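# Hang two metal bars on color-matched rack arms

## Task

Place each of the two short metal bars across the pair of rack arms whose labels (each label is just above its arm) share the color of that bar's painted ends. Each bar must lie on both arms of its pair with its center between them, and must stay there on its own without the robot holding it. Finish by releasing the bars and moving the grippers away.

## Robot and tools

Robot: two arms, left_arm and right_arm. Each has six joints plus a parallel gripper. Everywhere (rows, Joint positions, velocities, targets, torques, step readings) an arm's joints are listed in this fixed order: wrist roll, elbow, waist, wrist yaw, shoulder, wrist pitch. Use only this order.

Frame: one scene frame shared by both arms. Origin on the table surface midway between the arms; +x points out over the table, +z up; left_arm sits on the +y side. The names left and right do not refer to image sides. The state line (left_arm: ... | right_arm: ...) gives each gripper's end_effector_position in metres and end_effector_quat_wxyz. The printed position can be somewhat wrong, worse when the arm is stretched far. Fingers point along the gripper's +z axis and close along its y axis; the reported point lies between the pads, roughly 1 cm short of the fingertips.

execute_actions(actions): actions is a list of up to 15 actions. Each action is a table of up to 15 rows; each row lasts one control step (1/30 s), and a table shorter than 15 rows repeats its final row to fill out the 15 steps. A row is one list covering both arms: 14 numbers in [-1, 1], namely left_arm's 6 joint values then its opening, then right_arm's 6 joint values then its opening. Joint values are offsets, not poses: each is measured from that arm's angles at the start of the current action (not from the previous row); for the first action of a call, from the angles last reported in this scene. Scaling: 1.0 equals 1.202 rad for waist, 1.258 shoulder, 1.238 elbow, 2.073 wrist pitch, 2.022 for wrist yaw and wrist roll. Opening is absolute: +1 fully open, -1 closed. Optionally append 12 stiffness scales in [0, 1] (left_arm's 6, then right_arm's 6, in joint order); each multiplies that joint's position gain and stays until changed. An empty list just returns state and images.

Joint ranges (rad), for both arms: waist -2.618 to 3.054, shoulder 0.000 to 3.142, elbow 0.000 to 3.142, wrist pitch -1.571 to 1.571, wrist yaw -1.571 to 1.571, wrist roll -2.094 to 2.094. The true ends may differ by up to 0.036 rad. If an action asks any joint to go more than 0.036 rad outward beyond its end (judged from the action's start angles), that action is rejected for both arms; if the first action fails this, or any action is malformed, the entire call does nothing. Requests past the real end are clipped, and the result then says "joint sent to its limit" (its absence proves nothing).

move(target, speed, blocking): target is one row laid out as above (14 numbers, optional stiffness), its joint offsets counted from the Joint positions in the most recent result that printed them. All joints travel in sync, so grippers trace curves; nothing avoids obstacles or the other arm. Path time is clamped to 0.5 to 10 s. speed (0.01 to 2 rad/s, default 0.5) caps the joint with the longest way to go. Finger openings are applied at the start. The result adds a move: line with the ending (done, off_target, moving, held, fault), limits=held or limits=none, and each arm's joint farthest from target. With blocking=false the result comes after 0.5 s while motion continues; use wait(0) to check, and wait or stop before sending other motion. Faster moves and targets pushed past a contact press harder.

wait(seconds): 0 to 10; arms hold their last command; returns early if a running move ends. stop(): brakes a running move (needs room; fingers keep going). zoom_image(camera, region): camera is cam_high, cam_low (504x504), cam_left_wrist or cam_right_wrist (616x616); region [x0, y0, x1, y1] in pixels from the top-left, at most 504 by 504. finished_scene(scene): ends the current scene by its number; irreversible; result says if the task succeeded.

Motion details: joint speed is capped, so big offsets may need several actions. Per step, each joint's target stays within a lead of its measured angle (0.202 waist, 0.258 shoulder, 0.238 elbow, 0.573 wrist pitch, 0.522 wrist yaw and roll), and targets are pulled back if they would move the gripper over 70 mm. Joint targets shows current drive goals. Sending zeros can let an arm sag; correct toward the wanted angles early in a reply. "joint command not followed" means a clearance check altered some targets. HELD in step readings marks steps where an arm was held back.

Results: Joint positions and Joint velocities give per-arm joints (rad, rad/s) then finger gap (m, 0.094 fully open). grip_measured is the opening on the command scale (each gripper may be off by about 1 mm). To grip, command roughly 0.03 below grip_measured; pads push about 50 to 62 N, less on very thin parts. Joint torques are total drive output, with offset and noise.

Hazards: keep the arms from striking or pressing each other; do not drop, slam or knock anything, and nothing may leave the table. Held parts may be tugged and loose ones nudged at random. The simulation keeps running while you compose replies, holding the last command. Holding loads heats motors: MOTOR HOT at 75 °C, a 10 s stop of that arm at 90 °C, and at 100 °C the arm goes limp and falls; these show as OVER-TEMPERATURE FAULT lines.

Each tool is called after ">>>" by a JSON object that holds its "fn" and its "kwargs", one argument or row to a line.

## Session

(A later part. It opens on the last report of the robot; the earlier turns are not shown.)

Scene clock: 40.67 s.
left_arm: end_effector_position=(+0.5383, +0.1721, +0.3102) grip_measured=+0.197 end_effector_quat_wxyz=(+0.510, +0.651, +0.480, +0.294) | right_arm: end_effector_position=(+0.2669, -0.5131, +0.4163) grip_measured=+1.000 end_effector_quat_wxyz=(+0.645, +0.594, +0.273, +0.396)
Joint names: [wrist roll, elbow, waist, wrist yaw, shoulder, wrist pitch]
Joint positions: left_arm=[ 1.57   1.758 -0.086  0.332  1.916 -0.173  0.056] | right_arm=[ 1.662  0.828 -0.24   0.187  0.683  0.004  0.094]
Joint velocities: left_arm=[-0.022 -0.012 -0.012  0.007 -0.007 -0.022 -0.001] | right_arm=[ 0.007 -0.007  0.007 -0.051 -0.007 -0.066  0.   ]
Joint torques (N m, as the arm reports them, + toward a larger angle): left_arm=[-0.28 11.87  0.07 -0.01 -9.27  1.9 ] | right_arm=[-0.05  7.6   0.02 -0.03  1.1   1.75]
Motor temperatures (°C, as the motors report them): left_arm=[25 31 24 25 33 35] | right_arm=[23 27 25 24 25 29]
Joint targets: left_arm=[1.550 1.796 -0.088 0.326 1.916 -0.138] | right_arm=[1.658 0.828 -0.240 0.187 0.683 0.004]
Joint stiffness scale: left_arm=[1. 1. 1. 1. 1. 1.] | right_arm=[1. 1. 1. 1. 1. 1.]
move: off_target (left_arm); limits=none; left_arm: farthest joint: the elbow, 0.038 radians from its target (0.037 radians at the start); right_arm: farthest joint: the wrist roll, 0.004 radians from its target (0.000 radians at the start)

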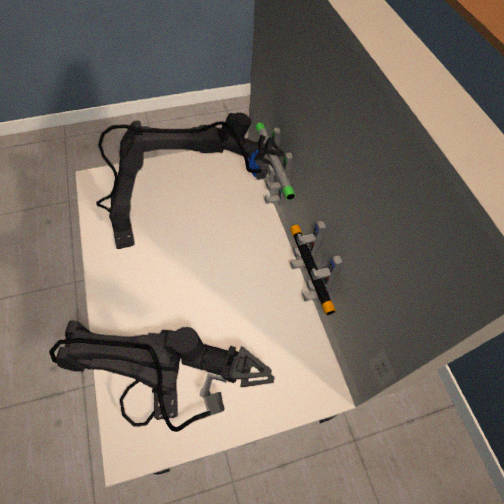

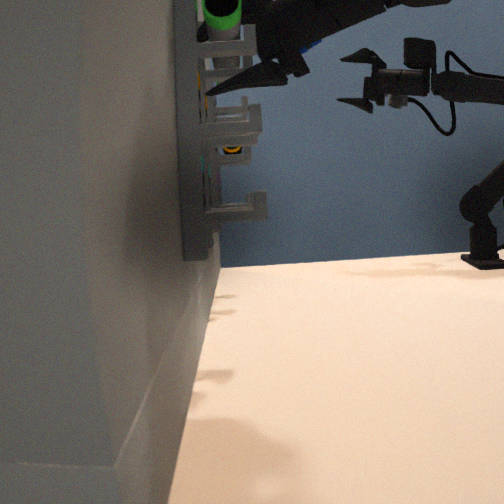

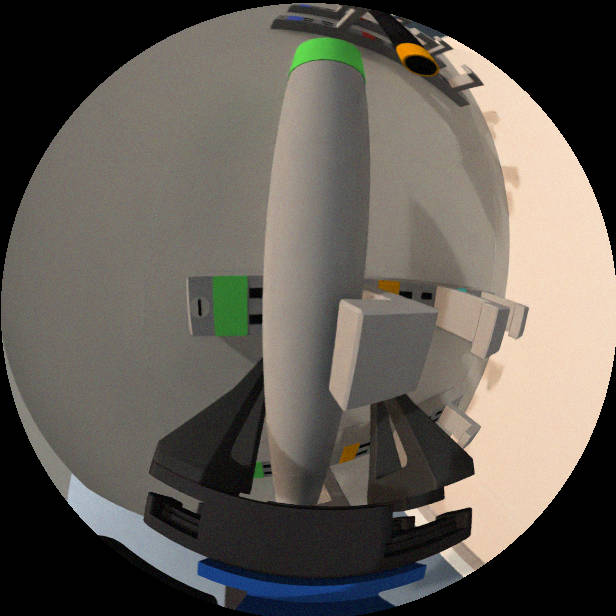

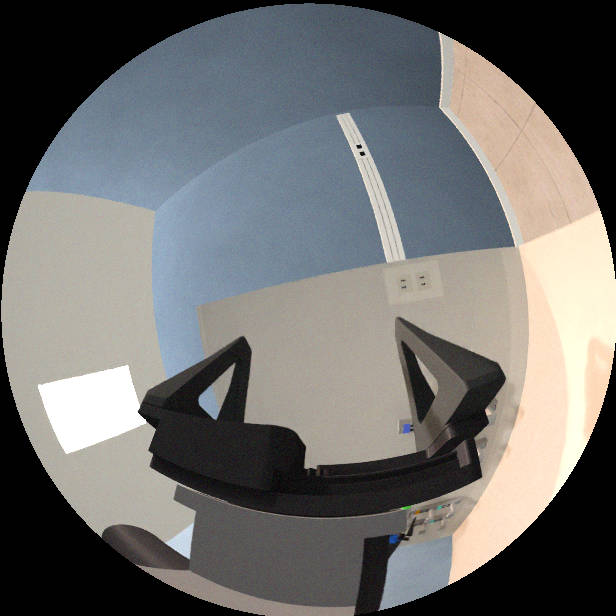

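>>> {"fn": "move", "kwargs": {
  "target": [-0.01,0.03,0,0,0,0.04,0.7,0,0,0,0,0,0,1],
  "speed": 0.15
}}

>>> {"fn": "move", "kwargs": {
  "target": [-0.01,-0.29,0,0,-0.335,0.01,0.7,0,0,-0.3,0,0,0,1],
  "speed": 0.3
}}

>>> {"fn": "move", "kwargs": {
  "target": [-0.01,0,-0.3,0,0,0.01,0.7,0,0,0,0,0,0,1]
}}

>>> {"fn": "move", "kwargs": {
  "target": [-0.01,0.165,-0.3,-0.308,0.5,0.35,0.7,0,0,0,0,0,0,1]
}}

Scene clock: 42.03 s.
left_arm: end_effector_position=(+0.5329, +0.1722, +0.3013) grip_measured=+0.697 end_effector_quat_wxyz=(+0.500, +0.659, +0.489, +0.278) | right_arm: end_effector_position=(+0.2669, -0.5131, +0.4163) grip_measured=+1.000 end_effector_quat_wxyz=(+0.644, +0.594, +0.272, +0.398)
Joint names: [wrist roll, elbow, waist, wrist yaw, shoulder, wrist pitch]
Joint positions: left_arm=[ 1.571  1.756 -0.084  0.341  1.911 -0.222  0.08 ] | right_arm=[ 1.667  0.828 -0.24   0.187  0.683  0.004  0.094]
Joint velocities: left_arm=[ 0.066  0.007 -0.012  0.022 -0.007 -0.037 -0.   ] | right_arm=[-0.037 -0.007 -0.007 -0.037  0.007  0.037  0.   ]
Joint torques (N m, as the arm reports them, + toward a larger angle): left_arm=[-0.27 11.8  -0.14 -0.03 -9.01  2.74] | right_arm=[-0.05  7.61  0.02 -0.03  1.09  1.74]
Motor temperatures (°C, as the motors report them): left_arm=[25 31 24 25 33 35] | right_arm=[23 27 25 24 25 29]
Joint targets: left_arm=[1.550 1.795 -0.087 0.332 1.915 -0.091] | right_arm=[1.662 0.828 -0.240 0.187 0.683 0.004]
Joint stiffness scale: left_arm=[1. 1. 1. 1. 1. 1.] | right_arm=[1. 1. 1. 1. 1. 1.]
move: off_target (left_arm); limits=none; left_arm: farthest joint: the wrist pitch, 0.132 radians from its target (0.083 radians at the start); right_arm: farthest joint: the wrist roll, 0.005 radians from its target (0.000 radians at the start)

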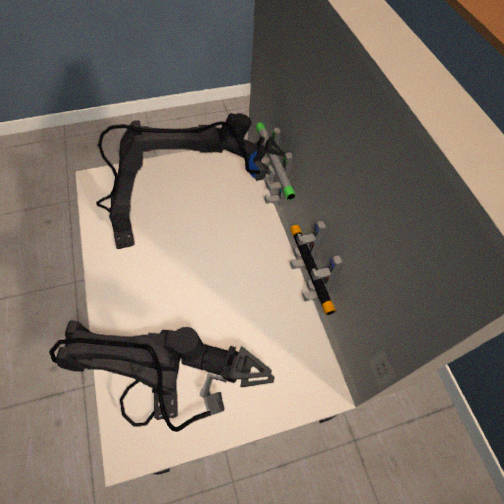

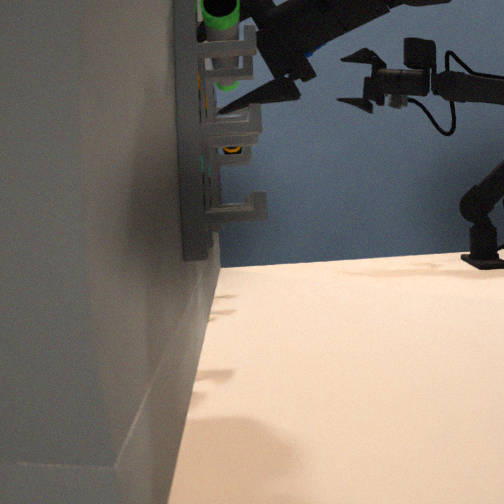

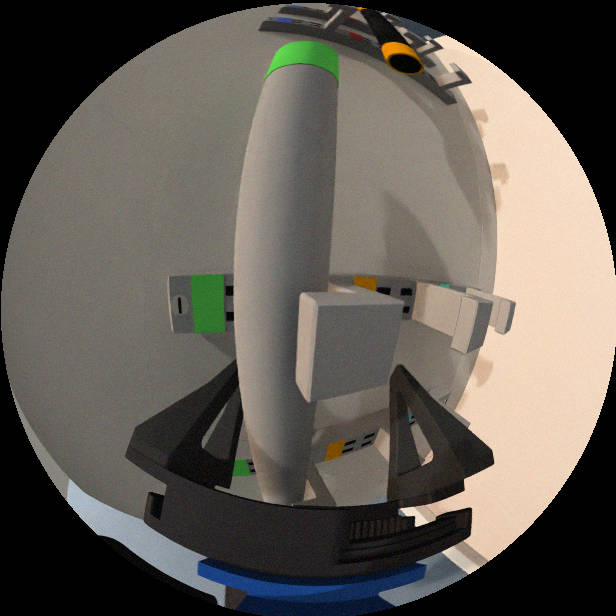

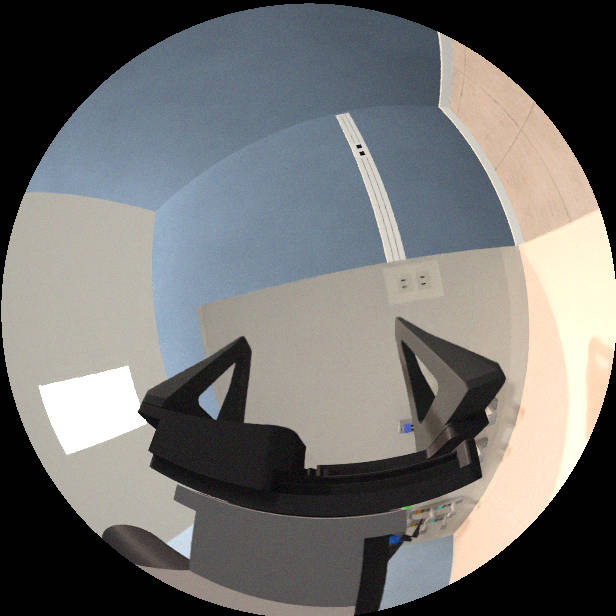

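Scene clock: 43.83 s.
left_arm: end_effector_position=(+0.4337, +0.1783, +0.3423) grip_measured=+0.698 end_effector_quat_wxyz=(+0.516, +0.648, +0.476, +0.295) | right_arm: end_effector_position=(+0.2018, -0.5929, +0.4163) grip_measured=+1.000 end_effector_quat_wxyz=(+0.703, +0.633, +0.162, +0.280)
Joint names: [wrist roll, elbow, waist, wrist yaw, shoulder, wrist pitch]
Joint positions: left_arm=[ 1.567  1.411 -0.084  0.341  1.515 -0.214  0.08 ] | right_arm=[ 1.671  0.828 -0.593  0.187  0.683  0.004  0.094]
Joint velocities: left_arm=[ 0.022  0.007 -0.017 -0.037 -0.027 -0.022  0.001] | right_arm=[ 0.022 -0.007 -0.002  0.007 -0.007 -0.037  0.   ]
Joint torques (N m, as the arm reports them, + toward a larger angle): left_arm=[-0.17  6.78  0.12  0.08 -7.67  1.71] | right_arm=[-0.06  7.6  -0.67 -0.03  1.1   1.74]
Motor temperatures (°C, as the motors report them): left_arm=[25 30 24 25 34 35] | right_arm=[23 27 25 24 25 30]
Joint targets: left_arm=[1.551 1.397 -0.084 0.341 1.490 -0.201] | right_arm=[1.667 0.828 -0.601 0.187 0.683 0.004]
Joint stiffness scale: left_arm=[1. 1. 1. 1. 1. 1.] | right_arm=[1. 1. 1. 1. 1. 1.]
move: off_target (left_arm); limits=none; left_arm: farthest joint: the shoulder, 0.025 radians from its target (0.421 radians at the start); right_arm: farthest joint: the waist, 0.008 radians from its target (0.360 radians at the start)

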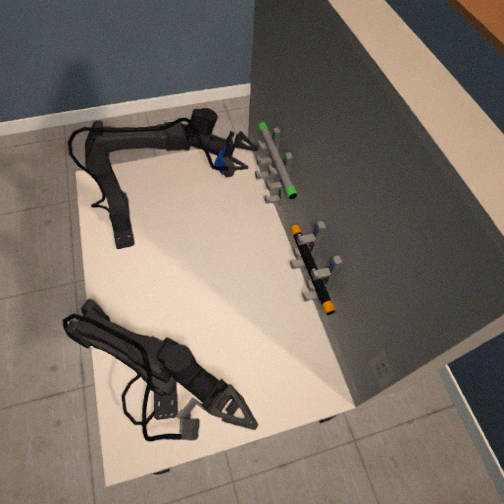

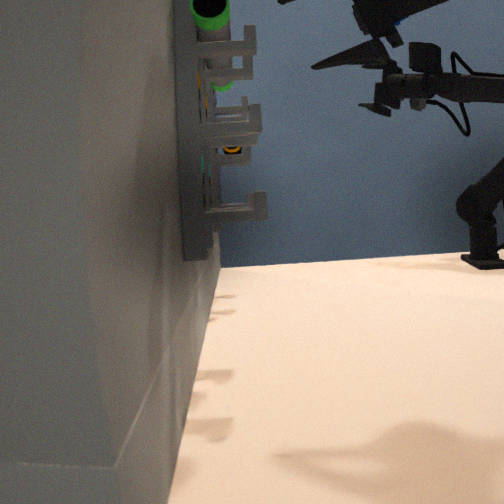

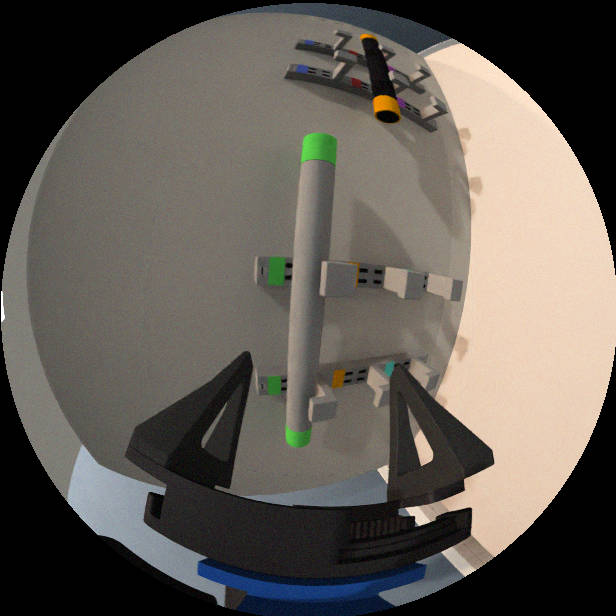

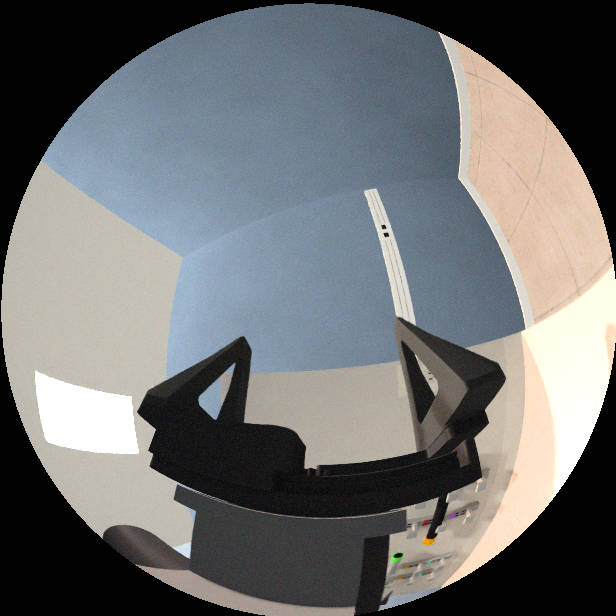

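Scene clock: 44.93 s.
left_arm: end_effector_position=(+0.3725, +0.0152, +0.3432) grip_measured=+0.698 end_effector_quat_wxyz=(+0.561, +0.722, +0.353, +0.199) | right_arm: end_effector_position=(+0.2018, -0.5929, +0.4163) grip_measured=+1.000 end_effector_quat_wxyz=(+0.702, +0.633, +0.161, +0.282)
Joint names: [wrist roll, elbow, waist, wrist yaw, shoulder, wrist pitch]
Joint positions: left_arm=[ 1.564  1.411 -0.446  0.338  1.515 -0.209  0.08 ] | right_arm=[ 1.676  0.828 -0.593  0.187  0.683  0.004  0.094]
Joint velocities: left_arm=[ 0.037  0.007 -0.017 -0.007 -0.007  0.007 -0.002] | right_arm=[-0.037 -0.007 -0.012 -0.051 -0.002  0.066  0.   ]
Joint torques (N m, as the arm reports them, + toward a larger angle): left_arm=[-0.2   8.14  0.03  0.13 -5.96  1.72] | right_arm=[-0.05  7.59  0.01 -0.03  1.1   1.75]
Motor temperatures (°C, as the motors report them): left_arm=[25 30 24 25 33 35] | right_arm=[23 27 25 24 25 30]
Joint targets: left_arm=[1.547 1.411 -0.444 0.342 1.515 -0.193] | right_arm=[1.671 0.828 -0.593 0.187 0.683 0.004]
Joint stiffness scale: left_arm=[1. 1. 1. 1. 1. 1.] | right_arm=[1. 1. 1. 1. 1. 1.]
move: done; limits=none; left_arm: farthest joint: the wrist roll, 0.017 radians from its target (0.020 radians at the start); right_arm: farthest joint: the wrist roll, 0.005 radians from its target (0.000 radians at the start)

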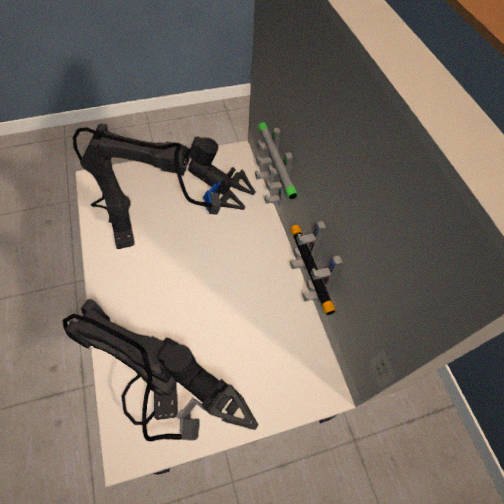

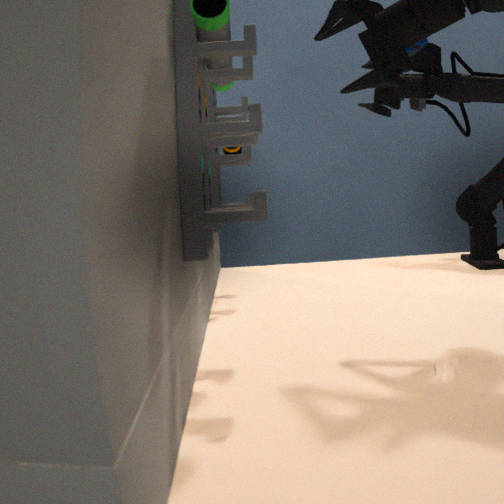

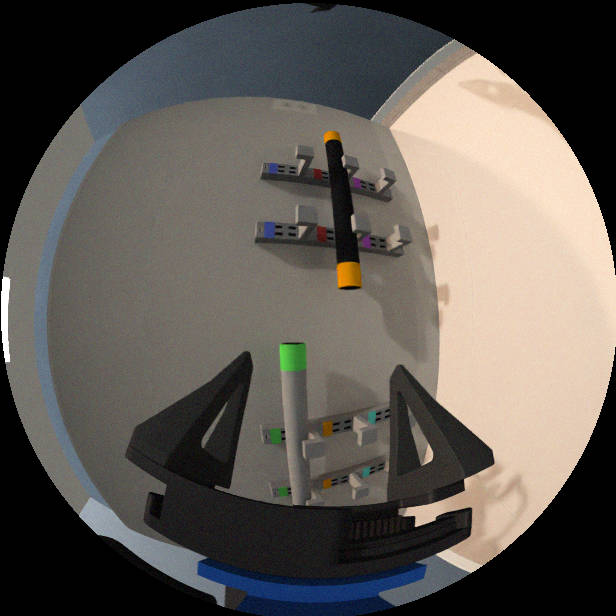

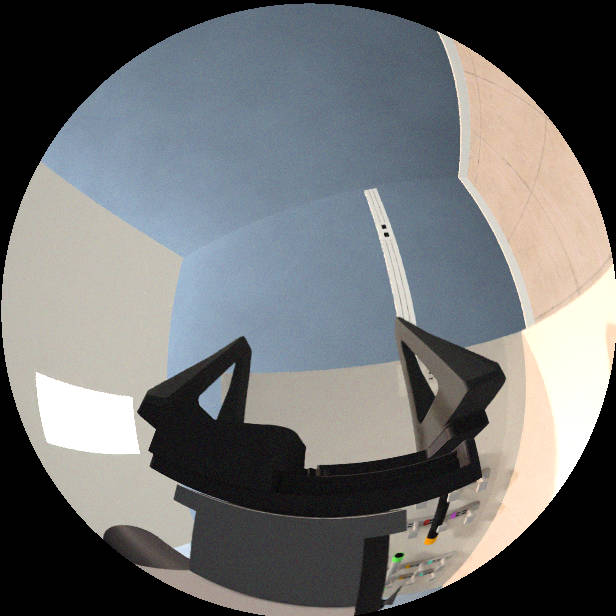

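Scene clock: 47.20 s.
left_arm: end_effector_position=(+0.4471, -0.1551, +0.2326) grip_measured=+0.698 end_effector_quat_wxyz=(+0.581, +0.639, +0.368, +0.346) | right_arm: end_effector_position=(+0.2018, -0.5929, +0.4163) grip_measured=+1.000 end_effector_quat_wxyz=(+0.702, +0.634, +0.160, +0.283)
Joint names: [wrist roll, elbow, waist, wrist yaw, shoulder, wrist pitch]
Joint positions: left_arm=[ 1.561  1.574 -0.809 -0.273  2.155  0.491  0.08 ] | right_arm=[ 1.68   0.828 -0.593  0.187  0.683  0.004  0.094]
Joint velocities: left_arm=[-0.037 -0.012 -0.027  0.007  0.007 -0.037 -0.001] | right_arm=[ 0.037  0.012  0.002 -0.037  0.002 -0.007  0.   ]
Joint torques (N m, as the arm reports them, + toward a larger angle): left_arm=[ -0.19  11.9    0.31  -0.21 -12.09   1.82] | right_arm=[-0.05  7.61  0.01 -0.03  1.09  1.75]
Motor temperatures (°C, as the motors report them): left_arm=[25 31 24 25 34 35] | right_arm=[23 27 25 24 25 30]
Joint targets: left_arm=[1.544 1.616 -0.807 -0.285 2.143 0.516] | right_arm=[1.676 0.828 -0.593 0.187 0.683 0.004]
Joint stiffness scale: left_arm=[1. 1. 1. 1. 1. 1.] | right_arm=[1. 1. 1. 1. 1. 1.]
move: off_target (left_arm); limits=none; left_arm: farthest joint: the elbow, 0.041 radians from its target (0.204 radians at the start); right_arm: farthest joint: the wrist roll, 0.004 radians from its target (0.000 radians at the start)

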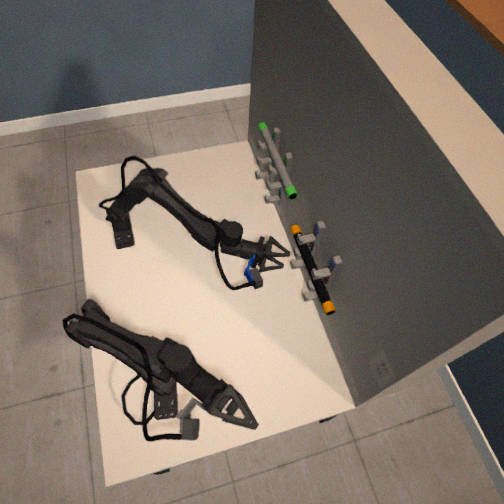

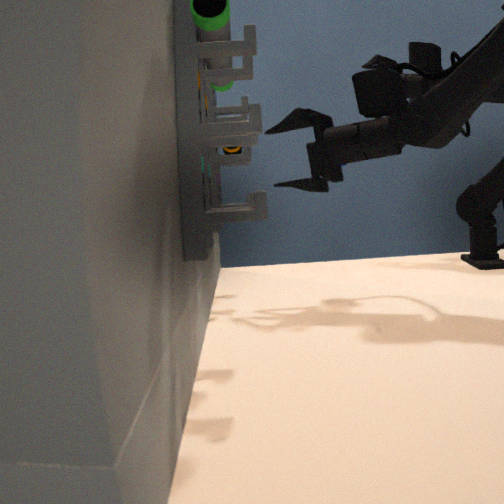

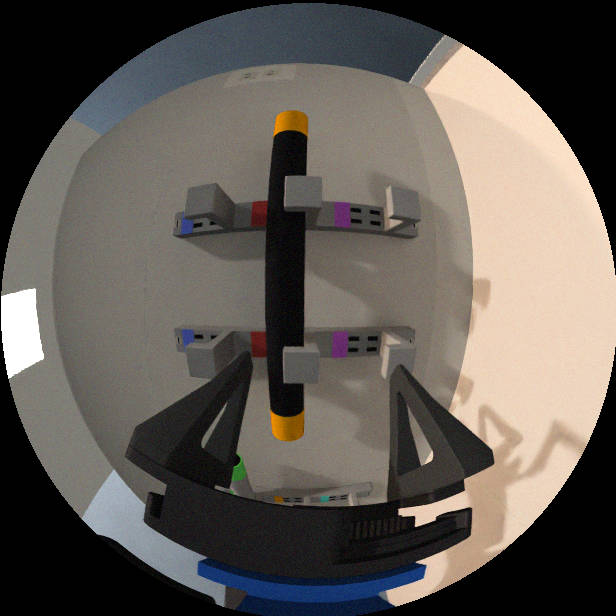

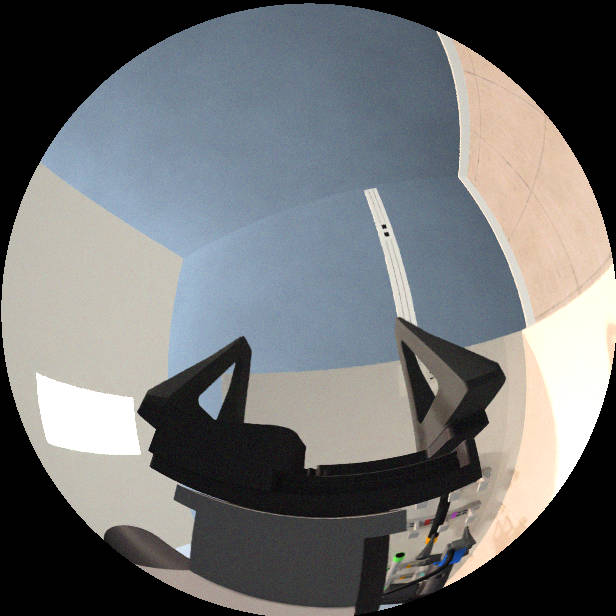

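>>> {"fn": "move", "kwargs": {
  "target": [0,0.345,-0.036,-0.034,0.168,-0.028,0.7,0,0,0,0,0,0,1],
  "speed": 0.3
}}

Scene clock: 49.73 s.
left_arm: end_effector_position=(+0.4737, -0.2045, +0.2675) grip_measured=+0.698 end_effector_quat_wxyz=(+0.615, +0.598, +0.362, +0.363) | right_arm: end_effector_position=(+0.2018, -0.5929, +0.4163) grip_measured=+1.000 end_effector_quat_wxyz=(+0.701, +0.634, +0.158, +0.285)
Joint names: [wrist roll, elbow, waist, wrist yaw, shoulder, wrist pitch]
Joint positions: left_arm=[ 1.567  1.962 -0.846 -0.328  2.367  0.427  0.08 ] | right_arm=[ 1.684  0.828 -0.593  0.187  0.683  0.004  0.094]
Joint velocities: left_arm=[ 0.051 -0.012  0.007 -0.081  0.012 -0.066 -0.001] | right_arm=[-0.051  0.002  0.012  0.037  0.002 -0.007  0.   ]
Joint torques (N m, as the arm reports them, + toward a larger angle): left_arm=[ -0.06  11.91  -0.29  -0.19 -12.72   1.66] | right_arm=[-0.05  7.6   0.01 -0.04  1.09  1.74]
Motor temperatures (°C, as the motors report them): left_arm=[25 31 24 25 35 35] | right_arm=[23 27 25 24 25 30]
Joint targets: left_arm=[1.561 2.001 -0.852 -0.341 2.366 0.433] | right_arm=[1.680 0.828 -0.593 0.187 0.683 0.004]
Joint stiffness scale: left_arm=[1. 1. 1. 1. 1. 1.] | right_arm=[1. 1. 1. 1. 1. 1.]
move: off_target (left_arm); limits=none; left_arm: farthest joint: the elbow, 0.039 radians from its target (0.427 radians at the start); right_arm: farthest joint: the wrist roll, 0.004 radians from its target (0.000 radians at the start)

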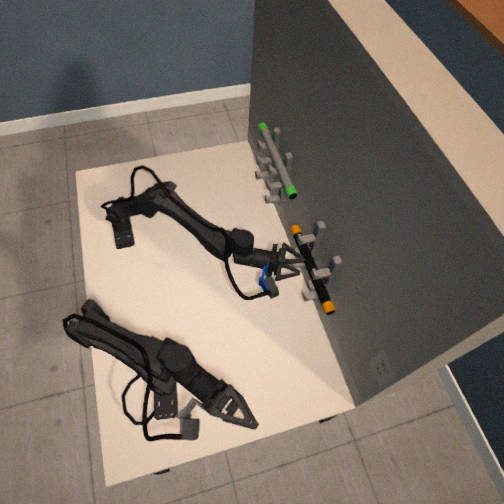

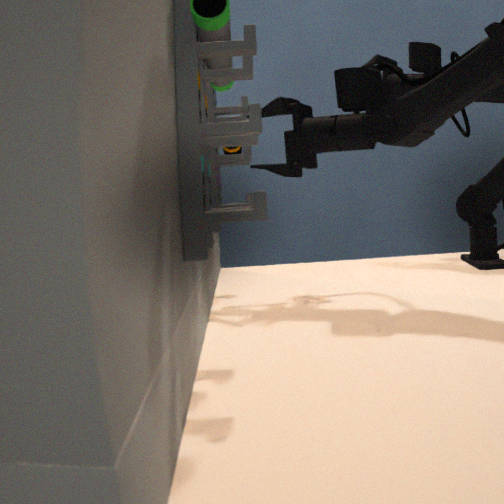

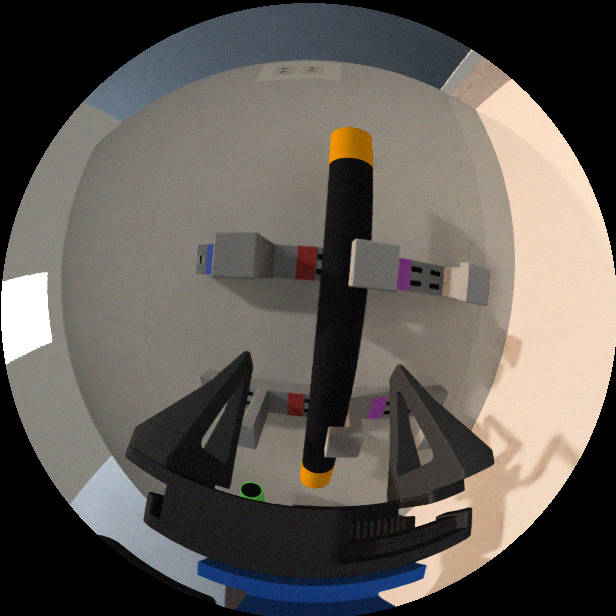

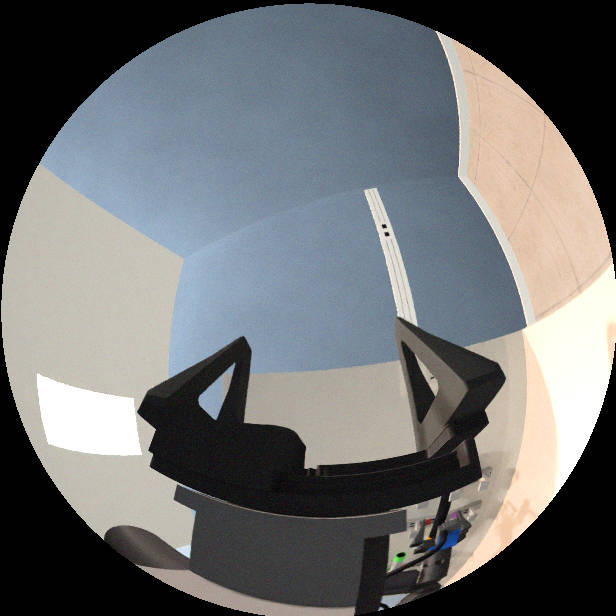

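>>> {"fn": "move", "kwargs": {
  "target": [-0.004,0.341,0.064,0.042,0.172,-0.087,0.7,0,0,0,0,0,0,1],
  "speed": 0.3
}}

Scene clock: 51.97 s.
left_arm: end_effector_position=(+0.5194, -0.2164, +0.2598) grip_measured=+0.698 end_effector_quat_wxyz=(+0.614, +0.611, +0.352, +0.354) | right_arm: end_effector_position=(+0.2018, -0.5929, +0.4163) grip_measured=+1.000 end_effector_quat_wxyz=(+0.701, +0.634, +0.157, +0.286)
Joint names: [wrist roll, elbow, waist, wrist yaw, shoulder, wrist pitch]
Joint positions: left_arm=[ 1.573  2.346 -0.791 -0.241  2.585  0.245  0.08 ] | right_arm=[ 1.688  0.828 -0.593  0.187  0.683  0.004  0.094]
Joint velocities: left_arm=[ 0.066  0.007 -0.007  0.066 -0.002 -0.007 -0.   ] | right_arm=[-0.095  0.002 -0.012 -0.022 -0.007  0.007  0.   ]
Joint torques (N m, as the arm reports them, + toward a larger angle): left_arm=[ -0.16  11.84   1.86   0.   -14.02   1.64] | right_arm=[-0.05  7.6   0.01 -0.04  1.09  1.75]
Motor temperatures (°C, as the motors report them): left_arm=[25 31 24 25 36 35] | right_arm=[23 27 25 24 25 30]
Joint targets: left_arm=[1.558 2.384 -0.769 -0.244 2.583 0.247] | right_arm=[1.684 0.828 -0.593 0.187 0.683 0.004]
Joint stiffness scale: left_arm=[1. 1. 1. 1. 1. 1.] | right_arm=[1. 1. 1. 1. 1. 1.]
move: off_target (left_arm); limits=none; left_arm: farthest joint: the elbow, 0.039 radians from its target (0.422 radians at the start); right_arm: farthest joint: the wrist roll, 0.004 radians from its target (0.000 radians at the start)

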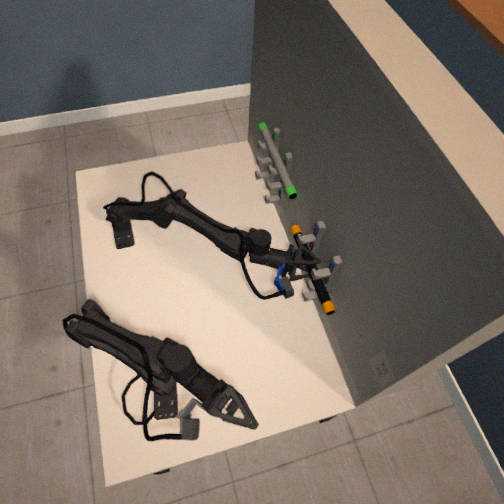

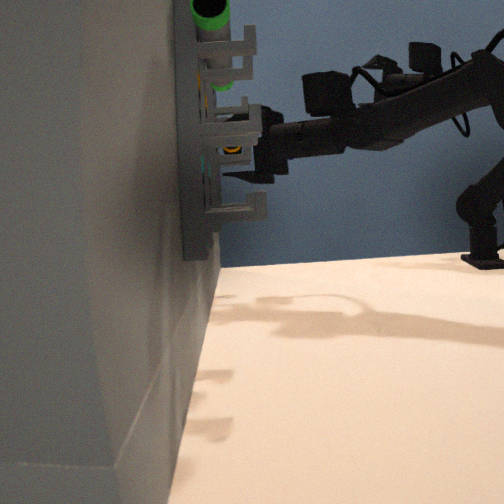

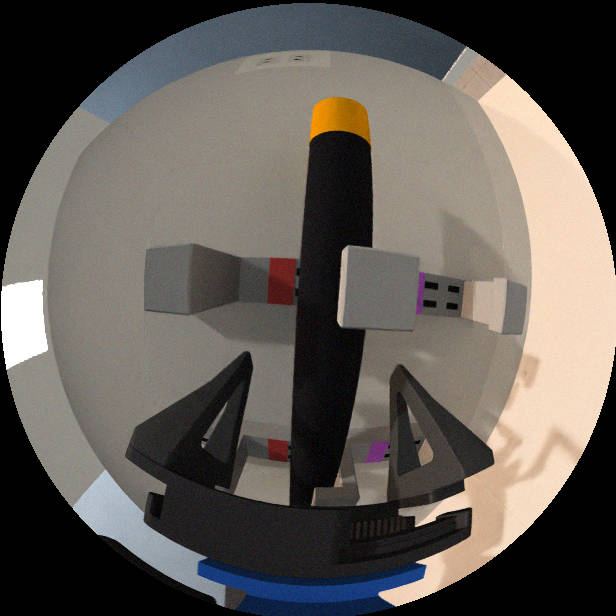

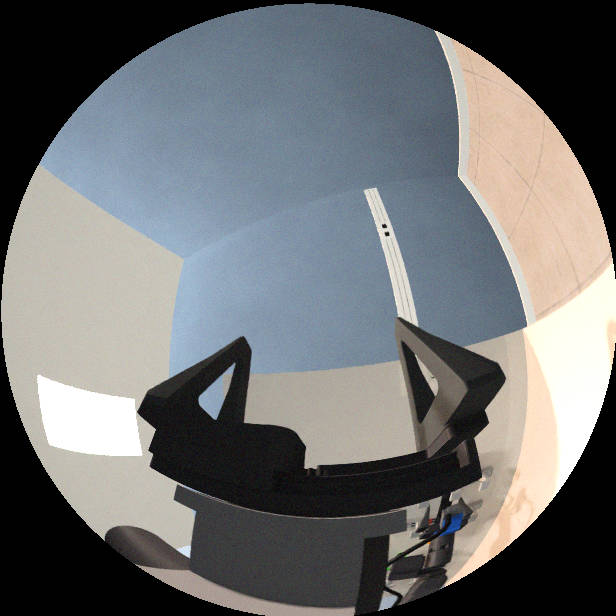

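>>> {"fn": "move", "kwargs": {
  "target": [-0.008,0.188,-0.035,-0.07,0.08,-0.047,0.3,0,0,0,0,0,0,1],
  "speed": 0.2
}}

>>> {"fn": "move", "kwargs": {
  "target": [-0.008,0.03,0,0,0,0.005,-0.45,0,0,0,0,0,0,1]
}}

Scene clock: 54.03 s.
left_arm: end_effector_position=(+0.5209, -0.2250, +0.2557) grip_measured=+0.302 end_effector_quat_wxyz=(+0.593, +0.599, +0.380, +0.381) | right_arm: end_effector_position=(+0.2018, -0.5929, +0.4163) grip_measured=+1.000 end_effector_quat_wxyz=(+0.700, +0.635, +0.156, +0.288)
Joint names: [wrist roll, elbow, waist, wrist yaw, shoulder, wrist pitch]
Joint positions: left_arm=[ 1.574  2.539 -0.827 -0.37   2.687  0.141  0.061] | right_arm=[ 1.692  0.828 -0.593  0.187  0.683  0.004  0.094]
Joint velocities: left_arm=[-0.037 -0.007  0.002  0.022 -0.007 -0.051  0.001] | right_arm=[-0.11   0.002  0.002  0.022  0.002 -0.066  0.   ]
Joint torques (N m, as the arm reports them, + toward a larger angle): left_arm=[ -0.19  11.96  -0.28  -0.15 -14.44   1.63] | right_arm=[-0.05  7.6   0.02 -0.03  1.09  1.74]
Motor temperatures (°C, as the motors report them): left_arm=[25 31 24 25 37 35] | right_arm=[23 27 25 24 25 30]
Joint targets: left_arm=[1.557 2.578 -0.833 -0.383 2.685 0.148] | right_arm=[1.688 0.828 -0.593 0.187 0.683 0.004]
Joint stiffness scale: left_arm=[1. 1. 1. 1. 1. 1.] | right_arm=[1. 1. 1. 1. 1. 1.]
move: off_target (left_arm); limits=none; left_arm: farthest joint: the elbow, 0.040 radians from its target (0.233 radians at the start); right_arm: farthest joint: the wrist roll, 0.004 radians from its target (0.000 radians at the start)

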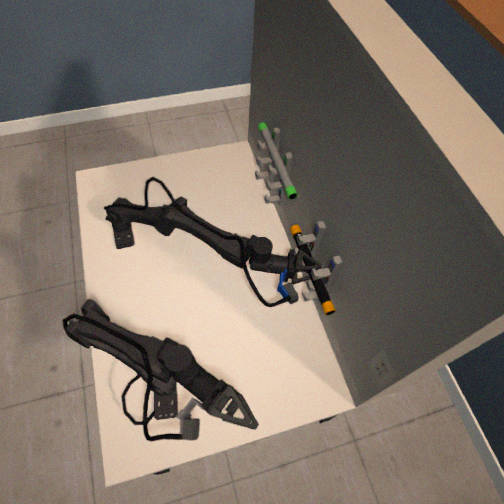

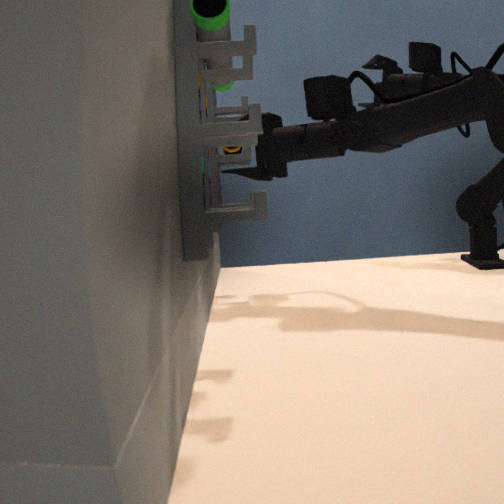

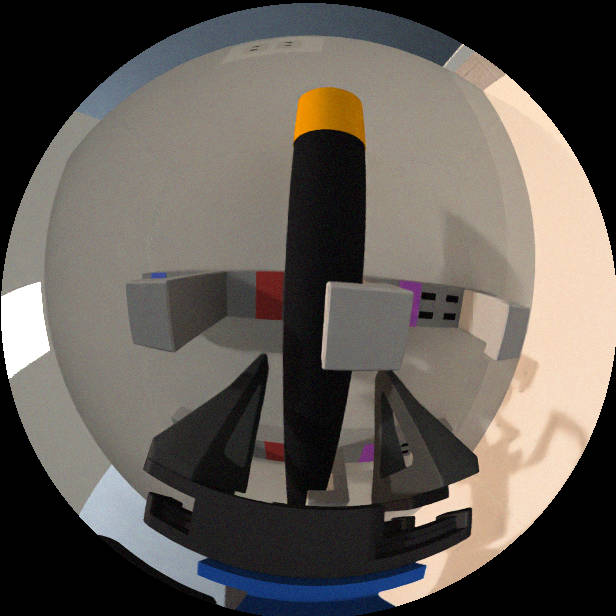

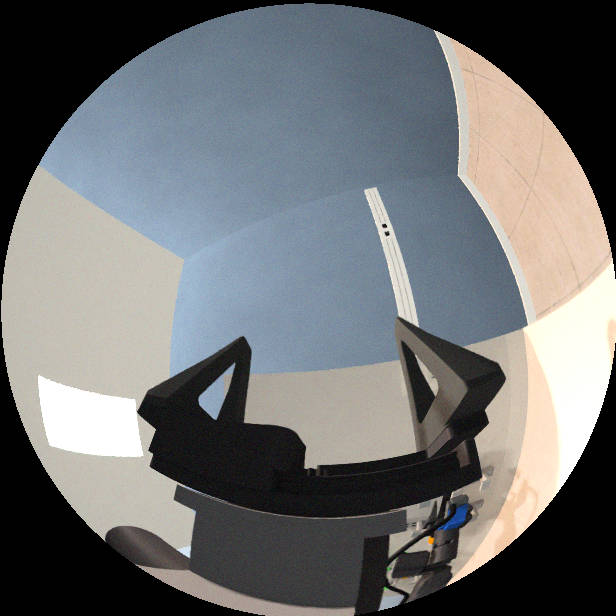

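Scene clock: 54.73 s.
left_arm: end_effector_position=(+0.5210, -0.2251, +0.2592) grip_measured=-0.404 end_effector_quat_wxyz=(+0.600, +0.592, +0.381, +0.380) | right_arm: end_effector_position=(+0.2018, -0.5929, +0.4163) grip_measured=+1.000 end_effector_quat_wxyz=(+0.699, +0.635, +0.154, +0.289)
Joint names: [wrist roll, elbow, waist, wrist yaw, shoulder, wrist pitch]
Joint positions: left_arm=[ 1.567  2.539 -0.827 -0.37   2.688  0.158  0.028] | right_arm=[ 1.697  0.828 -0.593  0.187  0.683  0.004  0.094]
Joint velocities: left_arm=[ 0.007  0.017  0.017 -0.037 -0.002 -0.007 -0.001] | right_arm=[ 0.095 -0.007 -0.017  0.022 -0.027 -0.007  0.   ]
Joint torques (N m, as the arm reports them, + toward a larger angle): left_arm=[ -0.06  11.74   0.19   0.01 -14.34   1.5 ] | right_arm=[-0.05  7.6   0.02 -0.03  1.09  1.74]
Motor temperatures (°C, as the motors report them): left_arm=[25 31 24 25 37 35] | right_arm=[23 27 25 24 25 30]
Joint targets: left_arm=[1.558 2.576 -0.827 -0.369 2.687 0.151] | right_arm=[1.692 0.828 -0.593 0.187 0.683 0.004]
Joint stiffness scale: left_arm=[1. 1. 1. 1. 1. 1.] | right_arm=[1. 1. 1. 1. 1. 1.]
move: off_target (left_arm); limits=none; left_arm: farthest joint: the elbow, 0.038 radians from its target (0.038 radians at the start); right_arm: farthest joint: the wrist roll, 0.005 radians from its target (0.000 radians at the start)

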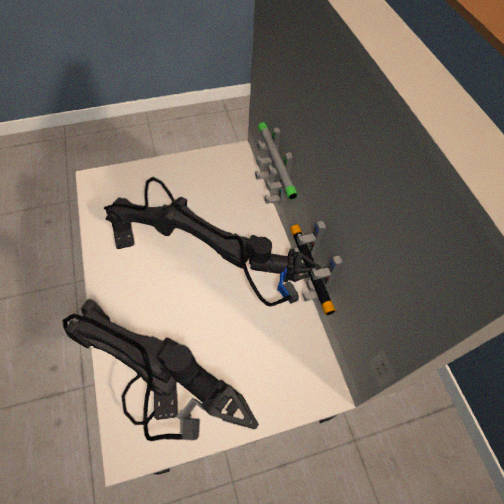

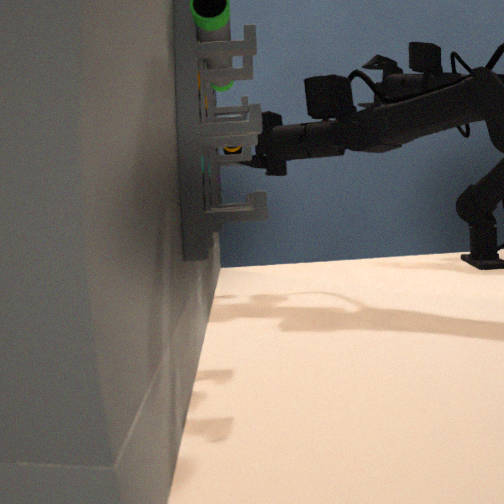

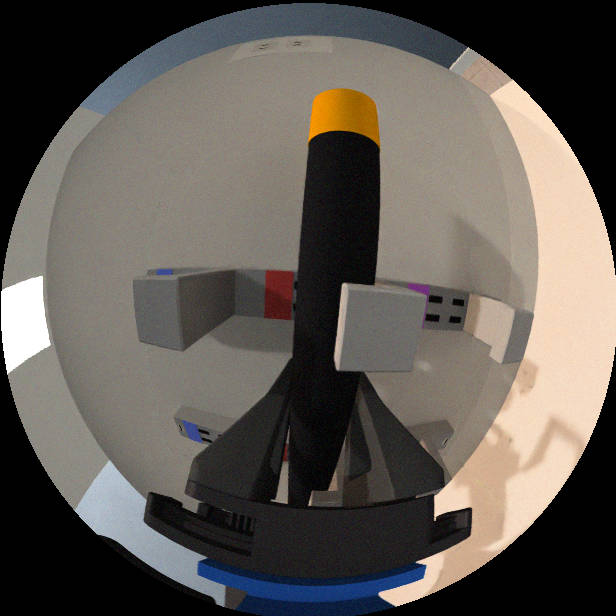

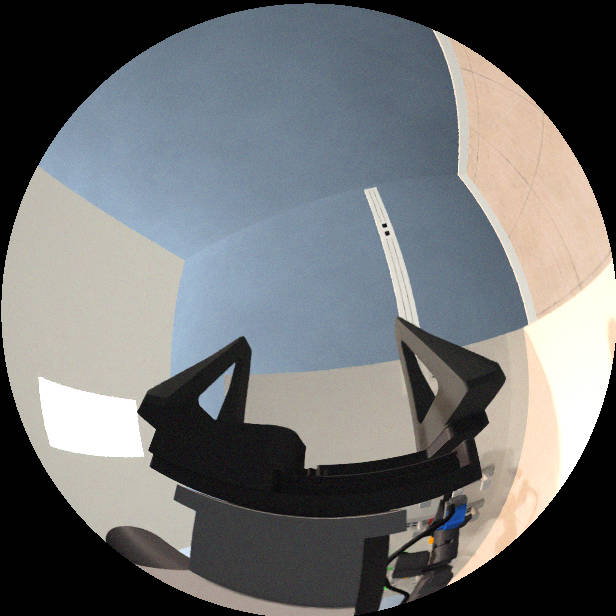

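>>> {"fn": "move", "kwargs": {
  "target": [-0.005,0.05,0,0,-0.075,-0.015,-0.45,0,0,0,0,0,0,1],
  "speed": 0.08
}}

Scene clock: 56.77 s.
left_arm: end_effector_position=(+0.5153, -0.2192, +0.2866) grip_measured=-0.404 end_effector_quat_wxyz=(+0.598, +0.594, +0.382, +0.380) | right_arm: end_effector_position=(+0.2018, -0.5929, +0.4163) grip_measured=+1.000 end_effector_quat_wxyz=(+0.699, +0.635, +0.153, +0.291)
Joint names: [wrist roll, elbow, waist, wrist yaw, shoulder, wrist pitch]
Joint positions: left_arm=[ 1.567  2.556 -0.827 -0.37   2.638  0.086  0.028] | right_arm=[ 1.701  0.828 -0.593  0.187  0.683  0.004  0.094]
Joint velocities: left_arm=[-0.037 -0.012 -0.002 -0.081 -0.007 -0.037 -0.   ] | right_arm=[ 0.022 -0.017 -0.012  0.022  0.007  0.051  0.   ]
Joint torques (N m, as the arm reports them, + toward a larger angle): left_arm=[ -0.12  12.46  -0.05   0.01 -17.38   2.03] | right_arm=[-0.05  7.6   0.02 -0.03  1.09  1.75]
Motor temperatures (°C, as the motors report them): left_arm=[25 32 24 25 39 35] | right_arm=[23 27 25 24 25 30]
Joint targets: left_arm=[1.557 2.601 -0.827 -0.370 2.594 0.127] | right_arm=[1.697 0.828 -0.593 0.187 0.683 0.004]
Joint stiffness scale: left_arm=[1. 1. 1. 1. 1. 1.] | right_arm=[1. 1. 1. 1. 1. 1.]
move: off_target (left_arm); limits=none; left_arm: farthest joint: the elbow, 0.045 radians from its target (0.062 radians at the start); right_arm: farthest joint: the wrist roll, 0.004 radians from its target (0.000 radians at the start)

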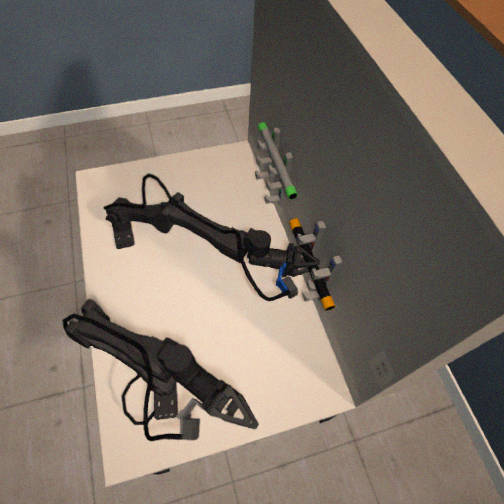

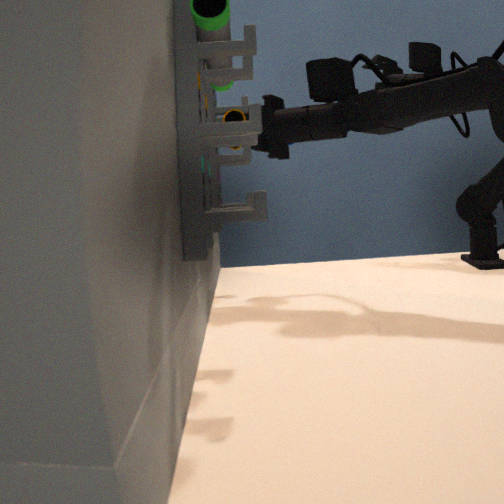

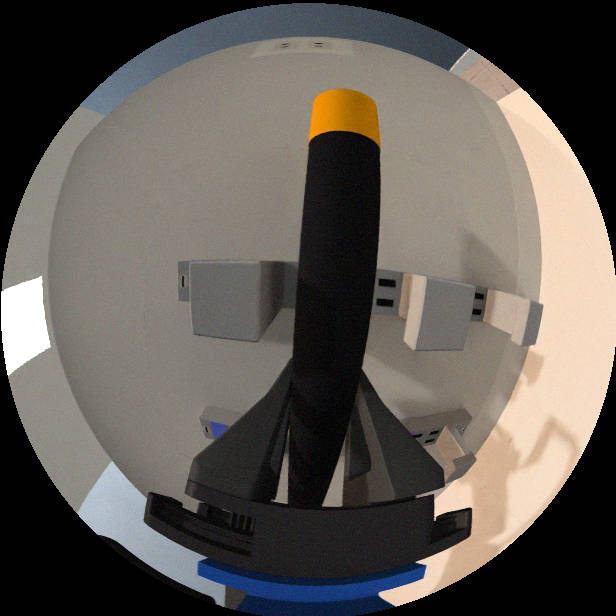

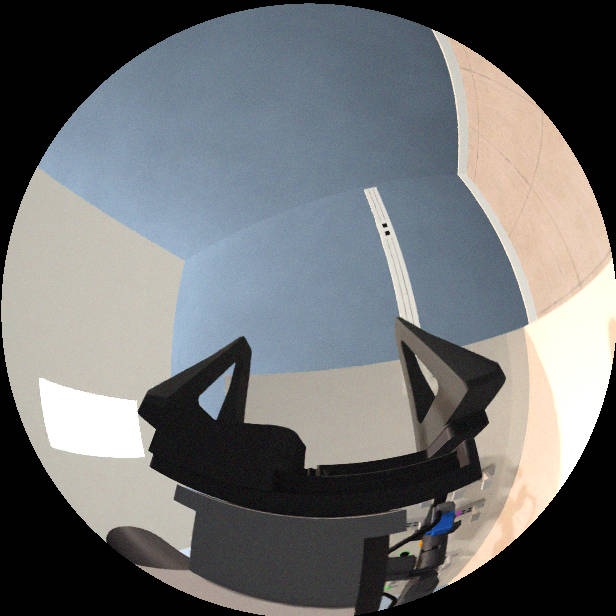

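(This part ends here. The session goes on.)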